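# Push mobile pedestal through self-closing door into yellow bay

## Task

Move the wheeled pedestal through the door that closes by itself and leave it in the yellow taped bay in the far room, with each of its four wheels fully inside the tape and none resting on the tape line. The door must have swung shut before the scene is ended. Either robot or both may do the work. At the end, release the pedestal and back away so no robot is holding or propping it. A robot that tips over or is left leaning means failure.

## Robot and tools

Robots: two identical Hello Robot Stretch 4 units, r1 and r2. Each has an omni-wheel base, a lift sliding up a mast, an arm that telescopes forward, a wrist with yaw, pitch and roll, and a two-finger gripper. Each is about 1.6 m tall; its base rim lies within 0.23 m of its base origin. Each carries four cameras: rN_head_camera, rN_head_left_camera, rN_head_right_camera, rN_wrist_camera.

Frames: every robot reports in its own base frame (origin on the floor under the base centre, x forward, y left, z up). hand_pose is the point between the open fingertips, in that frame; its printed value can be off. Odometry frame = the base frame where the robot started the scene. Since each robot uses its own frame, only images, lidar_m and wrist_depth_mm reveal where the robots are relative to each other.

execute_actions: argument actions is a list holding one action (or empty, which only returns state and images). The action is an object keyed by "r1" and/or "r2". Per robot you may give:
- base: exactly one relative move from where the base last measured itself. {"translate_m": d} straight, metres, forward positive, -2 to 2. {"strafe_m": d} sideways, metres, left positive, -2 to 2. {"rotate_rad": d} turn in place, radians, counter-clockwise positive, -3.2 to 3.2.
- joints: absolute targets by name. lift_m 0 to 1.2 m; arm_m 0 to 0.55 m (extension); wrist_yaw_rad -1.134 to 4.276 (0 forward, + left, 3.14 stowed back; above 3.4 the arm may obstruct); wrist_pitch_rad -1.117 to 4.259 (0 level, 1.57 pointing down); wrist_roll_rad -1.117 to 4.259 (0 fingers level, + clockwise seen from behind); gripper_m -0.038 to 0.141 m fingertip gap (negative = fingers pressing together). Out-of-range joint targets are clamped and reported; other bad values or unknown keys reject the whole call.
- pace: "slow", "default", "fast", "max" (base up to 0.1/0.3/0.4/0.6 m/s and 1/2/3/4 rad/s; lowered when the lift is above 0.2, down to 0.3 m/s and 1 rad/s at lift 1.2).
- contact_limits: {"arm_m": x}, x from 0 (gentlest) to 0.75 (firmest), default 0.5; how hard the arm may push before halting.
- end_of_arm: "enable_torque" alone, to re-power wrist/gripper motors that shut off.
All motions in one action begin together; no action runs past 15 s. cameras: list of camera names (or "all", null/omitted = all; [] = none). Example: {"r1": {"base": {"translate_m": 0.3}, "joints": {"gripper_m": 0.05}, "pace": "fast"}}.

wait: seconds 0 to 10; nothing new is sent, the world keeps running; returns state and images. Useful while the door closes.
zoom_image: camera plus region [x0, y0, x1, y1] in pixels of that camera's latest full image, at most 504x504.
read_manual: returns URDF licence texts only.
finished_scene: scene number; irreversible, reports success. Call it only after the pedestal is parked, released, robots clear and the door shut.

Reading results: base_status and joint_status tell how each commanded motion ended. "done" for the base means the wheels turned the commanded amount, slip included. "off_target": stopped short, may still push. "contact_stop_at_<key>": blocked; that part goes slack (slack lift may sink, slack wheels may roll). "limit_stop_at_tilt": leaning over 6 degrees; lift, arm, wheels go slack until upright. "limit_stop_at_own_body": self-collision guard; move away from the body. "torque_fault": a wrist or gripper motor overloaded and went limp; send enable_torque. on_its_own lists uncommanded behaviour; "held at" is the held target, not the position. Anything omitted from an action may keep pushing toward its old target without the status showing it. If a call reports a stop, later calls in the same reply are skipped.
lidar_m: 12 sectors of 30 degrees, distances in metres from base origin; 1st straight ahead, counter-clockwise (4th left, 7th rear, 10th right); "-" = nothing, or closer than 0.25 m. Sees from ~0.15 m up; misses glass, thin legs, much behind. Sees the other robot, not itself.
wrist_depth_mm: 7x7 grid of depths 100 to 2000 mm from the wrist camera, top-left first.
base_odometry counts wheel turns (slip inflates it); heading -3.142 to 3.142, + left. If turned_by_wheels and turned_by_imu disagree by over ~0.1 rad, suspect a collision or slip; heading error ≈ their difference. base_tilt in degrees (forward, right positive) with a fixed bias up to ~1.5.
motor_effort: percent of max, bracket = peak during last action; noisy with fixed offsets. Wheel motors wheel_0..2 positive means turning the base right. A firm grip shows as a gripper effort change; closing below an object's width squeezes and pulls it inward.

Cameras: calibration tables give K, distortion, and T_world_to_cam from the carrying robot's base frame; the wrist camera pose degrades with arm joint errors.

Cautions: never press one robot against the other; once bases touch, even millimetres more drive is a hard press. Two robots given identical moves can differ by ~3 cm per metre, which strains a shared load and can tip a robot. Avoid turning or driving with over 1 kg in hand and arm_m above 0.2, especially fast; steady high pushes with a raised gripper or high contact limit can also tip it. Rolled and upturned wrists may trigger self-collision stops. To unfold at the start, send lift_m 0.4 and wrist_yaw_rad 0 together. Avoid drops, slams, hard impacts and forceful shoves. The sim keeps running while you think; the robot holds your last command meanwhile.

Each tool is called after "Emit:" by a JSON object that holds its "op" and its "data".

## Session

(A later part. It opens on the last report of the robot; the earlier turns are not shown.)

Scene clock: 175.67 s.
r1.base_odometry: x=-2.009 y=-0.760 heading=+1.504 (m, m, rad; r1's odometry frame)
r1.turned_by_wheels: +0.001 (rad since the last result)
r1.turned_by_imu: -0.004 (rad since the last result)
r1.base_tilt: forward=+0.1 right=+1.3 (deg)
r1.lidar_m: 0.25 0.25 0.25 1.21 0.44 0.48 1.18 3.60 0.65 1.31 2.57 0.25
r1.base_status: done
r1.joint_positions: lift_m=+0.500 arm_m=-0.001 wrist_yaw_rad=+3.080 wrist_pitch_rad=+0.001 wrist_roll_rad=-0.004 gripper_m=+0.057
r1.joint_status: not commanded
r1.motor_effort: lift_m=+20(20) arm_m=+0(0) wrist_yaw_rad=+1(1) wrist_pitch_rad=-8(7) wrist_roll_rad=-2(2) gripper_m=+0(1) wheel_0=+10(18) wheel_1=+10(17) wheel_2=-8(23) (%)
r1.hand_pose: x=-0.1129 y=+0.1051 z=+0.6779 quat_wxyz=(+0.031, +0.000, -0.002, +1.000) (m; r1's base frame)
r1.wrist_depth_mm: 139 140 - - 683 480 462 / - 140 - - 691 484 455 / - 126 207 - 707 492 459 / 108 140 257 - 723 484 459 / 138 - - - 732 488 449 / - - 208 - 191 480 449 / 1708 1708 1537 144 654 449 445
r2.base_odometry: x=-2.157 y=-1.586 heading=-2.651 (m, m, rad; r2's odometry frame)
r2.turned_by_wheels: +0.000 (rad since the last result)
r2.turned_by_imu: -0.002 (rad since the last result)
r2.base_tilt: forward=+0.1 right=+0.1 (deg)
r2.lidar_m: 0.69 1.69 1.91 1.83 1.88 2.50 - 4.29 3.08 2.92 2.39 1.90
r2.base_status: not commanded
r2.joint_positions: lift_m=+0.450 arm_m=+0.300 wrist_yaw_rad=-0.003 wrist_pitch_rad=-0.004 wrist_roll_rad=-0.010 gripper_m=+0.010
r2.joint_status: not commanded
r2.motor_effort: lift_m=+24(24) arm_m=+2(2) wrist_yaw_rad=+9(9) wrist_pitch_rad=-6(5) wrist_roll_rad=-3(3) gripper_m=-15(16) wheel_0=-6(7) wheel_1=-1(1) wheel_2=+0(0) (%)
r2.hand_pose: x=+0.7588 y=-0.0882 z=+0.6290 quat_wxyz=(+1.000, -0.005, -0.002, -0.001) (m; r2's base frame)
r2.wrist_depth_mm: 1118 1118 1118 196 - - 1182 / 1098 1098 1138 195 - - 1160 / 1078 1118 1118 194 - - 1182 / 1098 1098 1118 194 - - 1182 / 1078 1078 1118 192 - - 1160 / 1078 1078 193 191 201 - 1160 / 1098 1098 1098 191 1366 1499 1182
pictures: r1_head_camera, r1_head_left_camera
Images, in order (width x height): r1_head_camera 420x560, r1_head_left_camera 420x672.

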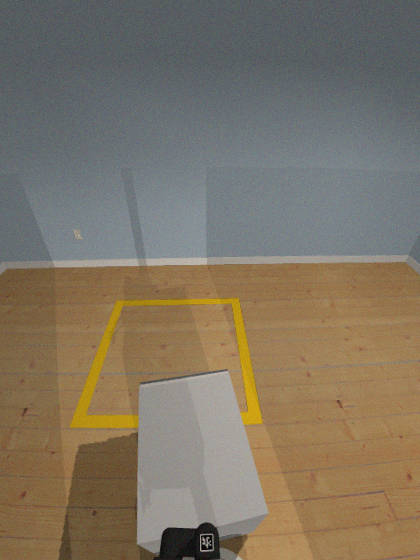

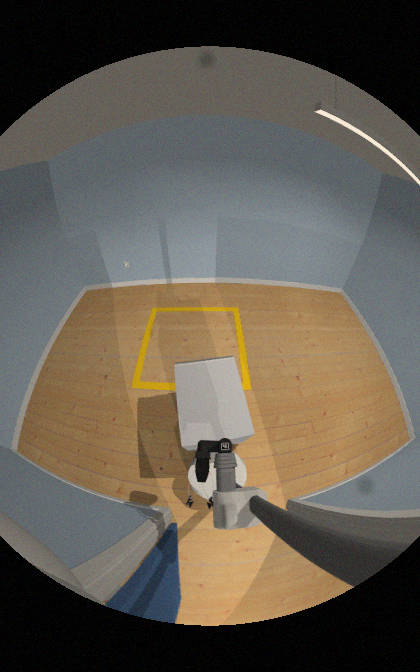

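Emit:
{"op": "execute_actions", "data": {"actions": [{"r1": {"base": {"rotate_rad": 0.19}, "pace": "slow"}, "r2": {"joints": {"gripper_m": 0.13, "arm_m": 0.0}}}], "cameras": []}}

Emit:
{"op": "execute_actions", "data": {"actions": [{"r1": {"base": {"translate_m": 0.8}}, "r2": {"base": {"translate_m": -0.4}}}], "cameras": ["r1_head_camera", "r1_head_left_camera", "r2_head_camera"]}}

Scene clock: 182.83 s.
r1.base_odometry: x=-2.009 y=-0.760 heading=+1.692 (m, m, rad; r1's odometry frame)
r1.turned_by_wheels: +0.188 (rad since the last result)
r1.turned_by_imu: +0.188 (rad since the last result)
r1.base_tilt: forward=+0.1 right=+1.2 (deg)
r1.lidar_m: 0.25 0.25 2.27 0.73 0.45 0.52 0.91 0.66 0.62 2.46 0.28 0.25
r1.base_status: done
r1.joint_positions: lift_m=+0.500 arm_m=-0.001 wrist_yaw_rad=+3.080 wrist_pitch_rad=+0.001 wrist_roll_rad=-0.004 gripper_m=+0.057
r1.joint_status: not commanded
r1.motor_effort: lift_m=+20(20) arm_m=+0(0) wrist_yaw_rad=+1(1) wrist_pitch_rad=-8(8) wrist_roll_rad=-1(3) gripper_m=-10(3) wheel_0=-6(7) wheel_1=-9(10) wheel_2=-7(12) (%)
r1.hand_pose: x=-0.1129 y=+0.1051 z=+0.6779 quat_wxyz=(+0.031, +0.000, -0.002, +1.000) (m; r1's base frame)
r1.wrist_depth_mm: 139 141 - 1205 715 512 421 / - 140 - 1229 732 512 424 / - 126 207 1255 741 525 421 / 108 140 258 1255 750 530 427 / 138 - - 1308 759 530 433 / - - 208 1182 193 521 439 / 1708 1708 1576 144 707 492 445
r2.base_odometry: x=-2.156 y=-1.586 heading=-2.650 (m, m, rad; r2's odometry frame)
r2.turned_by_wheels: +0.001 (rad since the last result)
r2.turned_by_imu: -0.001 (rad since the last result)
r2.base_tilt: forward=+0.2 right=+0.3 (deg)
r2.lidar_m: 1.15 1.69 1.92 1.82 1.89 2.51 - 4.29 3.07 2.90 2.40 0.92
r2.base_status: not commanded
r2.joint_positions: lift_m=+0.450 arm_m=+0.002 wrist_yaw_rad=+0.000 wrist_pitch_rad=-0.004 wrist_roll_rad=-0.010 gripper_m=+0.130
r2.joint_status: all done
r2.motor_effort: lift_m=+24(24) arm_m=-7(12) wrist_yaw_rad=+1(18) wrist_pitch_rad=-7(8) wrist_roll_rad=-3(3) gripper_m=+1(15) wheel_0=-1(8) wheel_1=+0(2) wheel_2=+1(2) (%)
r2.hand_pose: x=+0.4611 y=-0.0874 z=+0.6289 quat_wxyz=(+1.000, -0.005, -0.002, +0.000) (m; r2's base frame)
r2.wrist_depth_mm: 1397 1397 1397 1366 917 661 1464 / 1366 1430 1336 1366 931 661 1464 / 1397 1464 1430 1336 904 683 1464 / 1366 1397 1430 1366 904 691 1499 / 1366 1397 1397 1336 891 676 1430 / 1397 1366 1430 1308 218 647 1464 / 1336 1336 1366 147 878 634 1430
pictures: none
No camera images: the call's "cameras" was empty. Leave "cameras" out to get every camera's image.

Scene clock: 187.00 s.
r1.base_odometry: x=-2.106 y=+0.034 heading=+1.693 (m, m, rad; r1's odometry frame)
r1.turned_by_wheels: +0.000 (rad since the last result)
r1.turned_by_imu: -0.004 (rad since the last result)
r1.base_tilt: forward=+0.2 right=+1.2 (deg)
r1.lidar_m: 0.25 0.26 2.11 2.09 1.33 1.08 1.16 1.29 2.00 2.63 0.25 0.25
r1.base_status: done
r1.joint_positions: lift_m=+0.500 arm_m=-0.001 wrist_yaw_rad=+3.080 wrist_pitch_rad=+0.001 wrist_roll_rad=-0.004 gripper_m=+0.057
r1.joint_status: not commanded
r1.motor_effort: lift_m=+20(20) arm_m=+0(0) wrist_yaw_rad=+1(1) wrist_pitch_rad=-8(8) wrist_roll_rad=-1(0) gripper_m=-4(1) wheel_0=+7(20) wheel_1=+8(12) wheel_2=-8(26) (%)
r1.hand_pose: x=-0.1129 y=+0.1051 z=+0.6779 quat_wxyz=(+0.031, +0.000, -0.002, +1.000) (m; r1's base frame)
r1.wrist_depth_mm: 139 140 1308 1336 1160 1138 1098 / - 140 1366 1308 1160 1160 1118 / - 126 206 1281 1182 1138 1098 / 108 139 258 1281 1160 1118 1098 / 138 1308 1308 1281 1160 1118 1098 / 1336 1308 209 1255 191 1118 1078 / 1308 1281 1336 144 1118 1118 1078
r2.base_odometry: x=-1.804 y=-1.397 heading=-2.650 (m, m, rad; r2's odometry frame)
r2.turned_by_wheels: +0.000 (rad since the last result)
r2.turned_by_imu: +0.000 (rad since the last result)
r2.base_tilt: forward=+0.2 right=+0.2 (deg)
r2.lidar_m: 1.99 2.08 1.89 1.81 1.88 2.53 3.87 3.91 3.07 2.93 2.95 2.10
r2.base_status: done
r2.joint_positions: lift_m=+0.450 arm_m=+0.002 wrist_yaw_rad=+0.000 wrist_pitch_rad=-0.004 wrist_roll_rad=-0.010 gripper_m=+0.130
r2.joint_status: not commanded
r2.motor_effort: lift_m=+24(24) arm_m=-7(7) wrist_yaw_rad=+1(1) wrist_pitch_rad=-7(7) wrist_roll_rad=-3(3) gripper_m=+0(0) wheel_0=+0(7) wheel_1=+0(7) wheel_2=-2(7) (%)
r2.hand_pose: x=+0.4611 y=-0.0874 z=+0.6290 quat_wxyz=(+1.000, -0.005, -0.002, +0.000) (m; r2's base frame)
r2.wrist_depth_mm: 1863 1808 1808 1808 1808 1863 1921 / 1808 1808 1863 1808 1921 1863 1863 / 1808 1756 1808 1863 1808 1808 1808 / 1808 1756 1863 1756 1808 1863 1808 / 1808 1756 1756 1863 1863 1808 1863 / 1756 1808 1863 1863 219 1863 1808 / 1499 1499 1576 147 1576 1464 1661
pictures: r1_head_camera, r1_head_left_camera, r2_head_camera
Images, in order (width x height): r1_head_camera 420x560, r1_head_left_camera 420x672, r2_head_camera 420x560.

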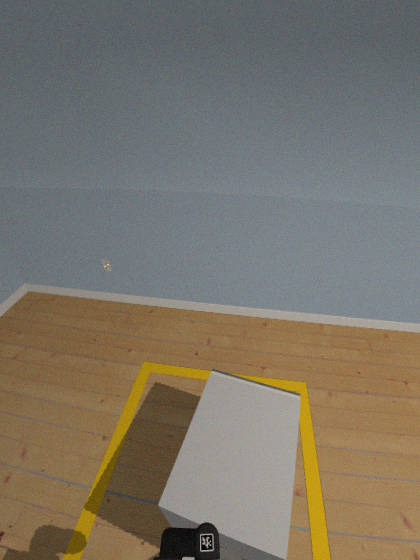

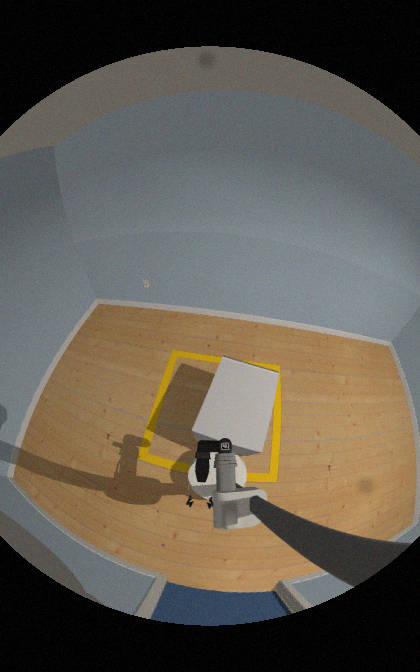

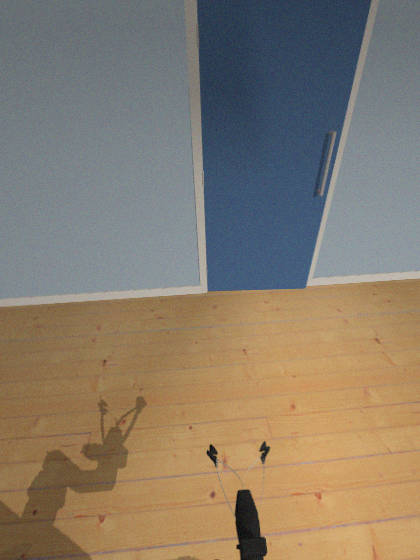

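Emit:
{"op": "execute_actions", "data": {"actions": [{"r1": {"base": {"translate_m": -0.55}}}], "cameras": ["r1_head_camera", "r1_head_left_camera", "r2_head_camera"]}}

Scene clock: 197.63 s.
r1.base_odometry: x=-2.040 y=-0.512 heading=+1.692 (m, m, rad; r1's odometry frame)
r1.turned_by_wheels: +0.000 (rad since the last result)
r1.turned_by_imu: +0.000 (rad since the last result)
r1.base_tilt: forward=+0.2 right=+1.2 (deg)
r1.lidar_m: 0.72 2.48 2.22 1.28 0.66 0.61 0.61 0.70 1.01 2.52 2.70 0.70
r1.base_status: done
r1.joint_positions: lift_m=+0.500 arm_m=-0.001 wrist_yaw_rad=+3.080 wrist_pitch_rad=+0.001 wrist_roll_rad=-0.004 gripper_m=+0.057
r1.joint_status: not commanded
r1.motor_effort: lift_m=+20(20) arm_m=+0(0) wrist_yaw_rad=+1(1) wrist_pitch_rad=-8(8) wrist_roll_rad=-1(2) gripper_m=-1(3) wheel_0=-4(6) wheel_1=-5(14) wheel_2=+3(13) (%)
r1.hand_pose: x=-0.1129 y=+0.1051 z=+0.6779 quat_wxyz=(+0.031, +0.000, -0.002, +1.000) (m; r1's base frame)
r1.wrist_depth_mm: 139 141 768 750 715 621 615 / - 140 759 741 723 621 615 / - 126 207 741 723 621 609 / 108 139 258 732 715 615 609 / 138 768 759 741 707 621 609 / 798 788 209 732 191 621 615 / 798 788 759 144 707 609 609
r2.base_odometry: x=-1.804 y=-1.397 heading=-2.650 (m, m, rad; r2's odometry frame)
r2.turned_by_wheels: +0.000 (rad since the last result)
r2.turned_by_imu: -0.002 (rad since the last result)
r2.base_tilt: forward=+0.0 right=+0.3 (deg)
r2.lidar_m: 2.03 2.10 1.91 1.82 1.88 2.53 3.87 3.93 3.08 2.91 2.96 2.14
r2.base_status: not commanded
r2.joint_positions: lift_m=+0.450 arm_m=+0.002 wrist_yaw_rad=+0.000 wrist_pitch_rad=-0.004 wrist_roll_rad=-0.010 gripper_m=+0.130
r2.joint_status: not commanded
r2.motor_effort: lift_m=+24(24) arm_m=-7(7) wrist_yaw_rad=+1(1) wrist_pitch_rad=-8(6) wrist_roll_rad=-2(3) gripper_m=-1(1) wheel_0=-1(0) wheel_1=+0(0) wheel_2=-2(2) (%)
r2.hand_pose: x=+0.4611 y=-0.0874 z=+0.6290 quat_wxyz=(+1.000, -0.005, -0.002, +0.000) (m; r2's base frame)
r2.wrist_depth_mm: 1863 1808 1863 1863 1921 1808 1808 / 1863 1756 1808 1863 1863 1863 1863 / 1756 1808 1808 1756 1808 1921 1921 / 1808 1756 1863 1863 1863 1863 1921 / 1808 1756 1863 1863 1808 1808 1863 / 1808 1708 1756 1863 218 1808 1808 / 1464 1430 1618 147 1537 1537 1661
pictures: r1_head_camera, r1_head_left_camera, r2_head_camera
Images, in order (width x height): r1_head_camera 420x560, r1_head_left_camera 420x672, r2_head_camera 420x560.

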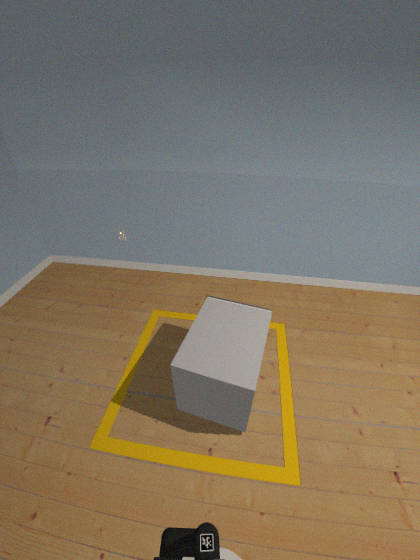

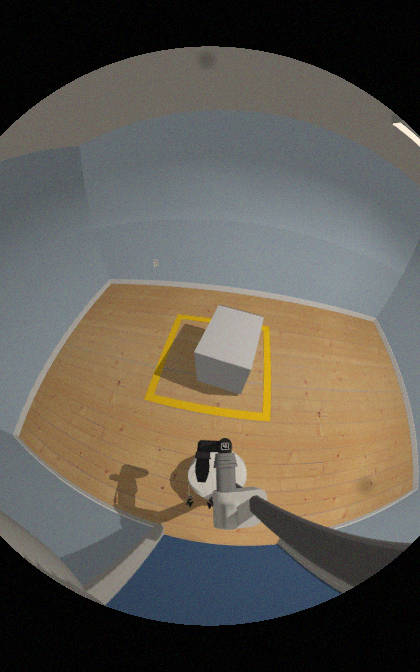

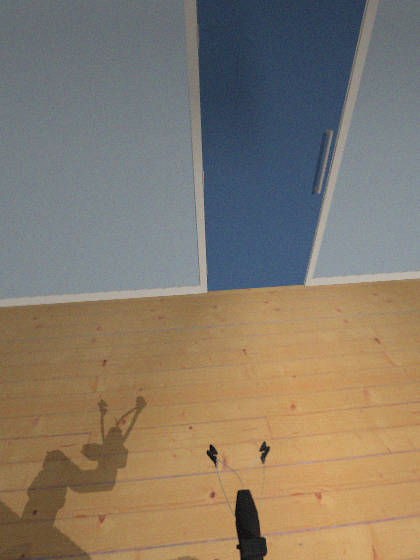

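Emit:
{"op": "finished_scene", "data": {"scene": 2}}

The scene is finished: the task was done.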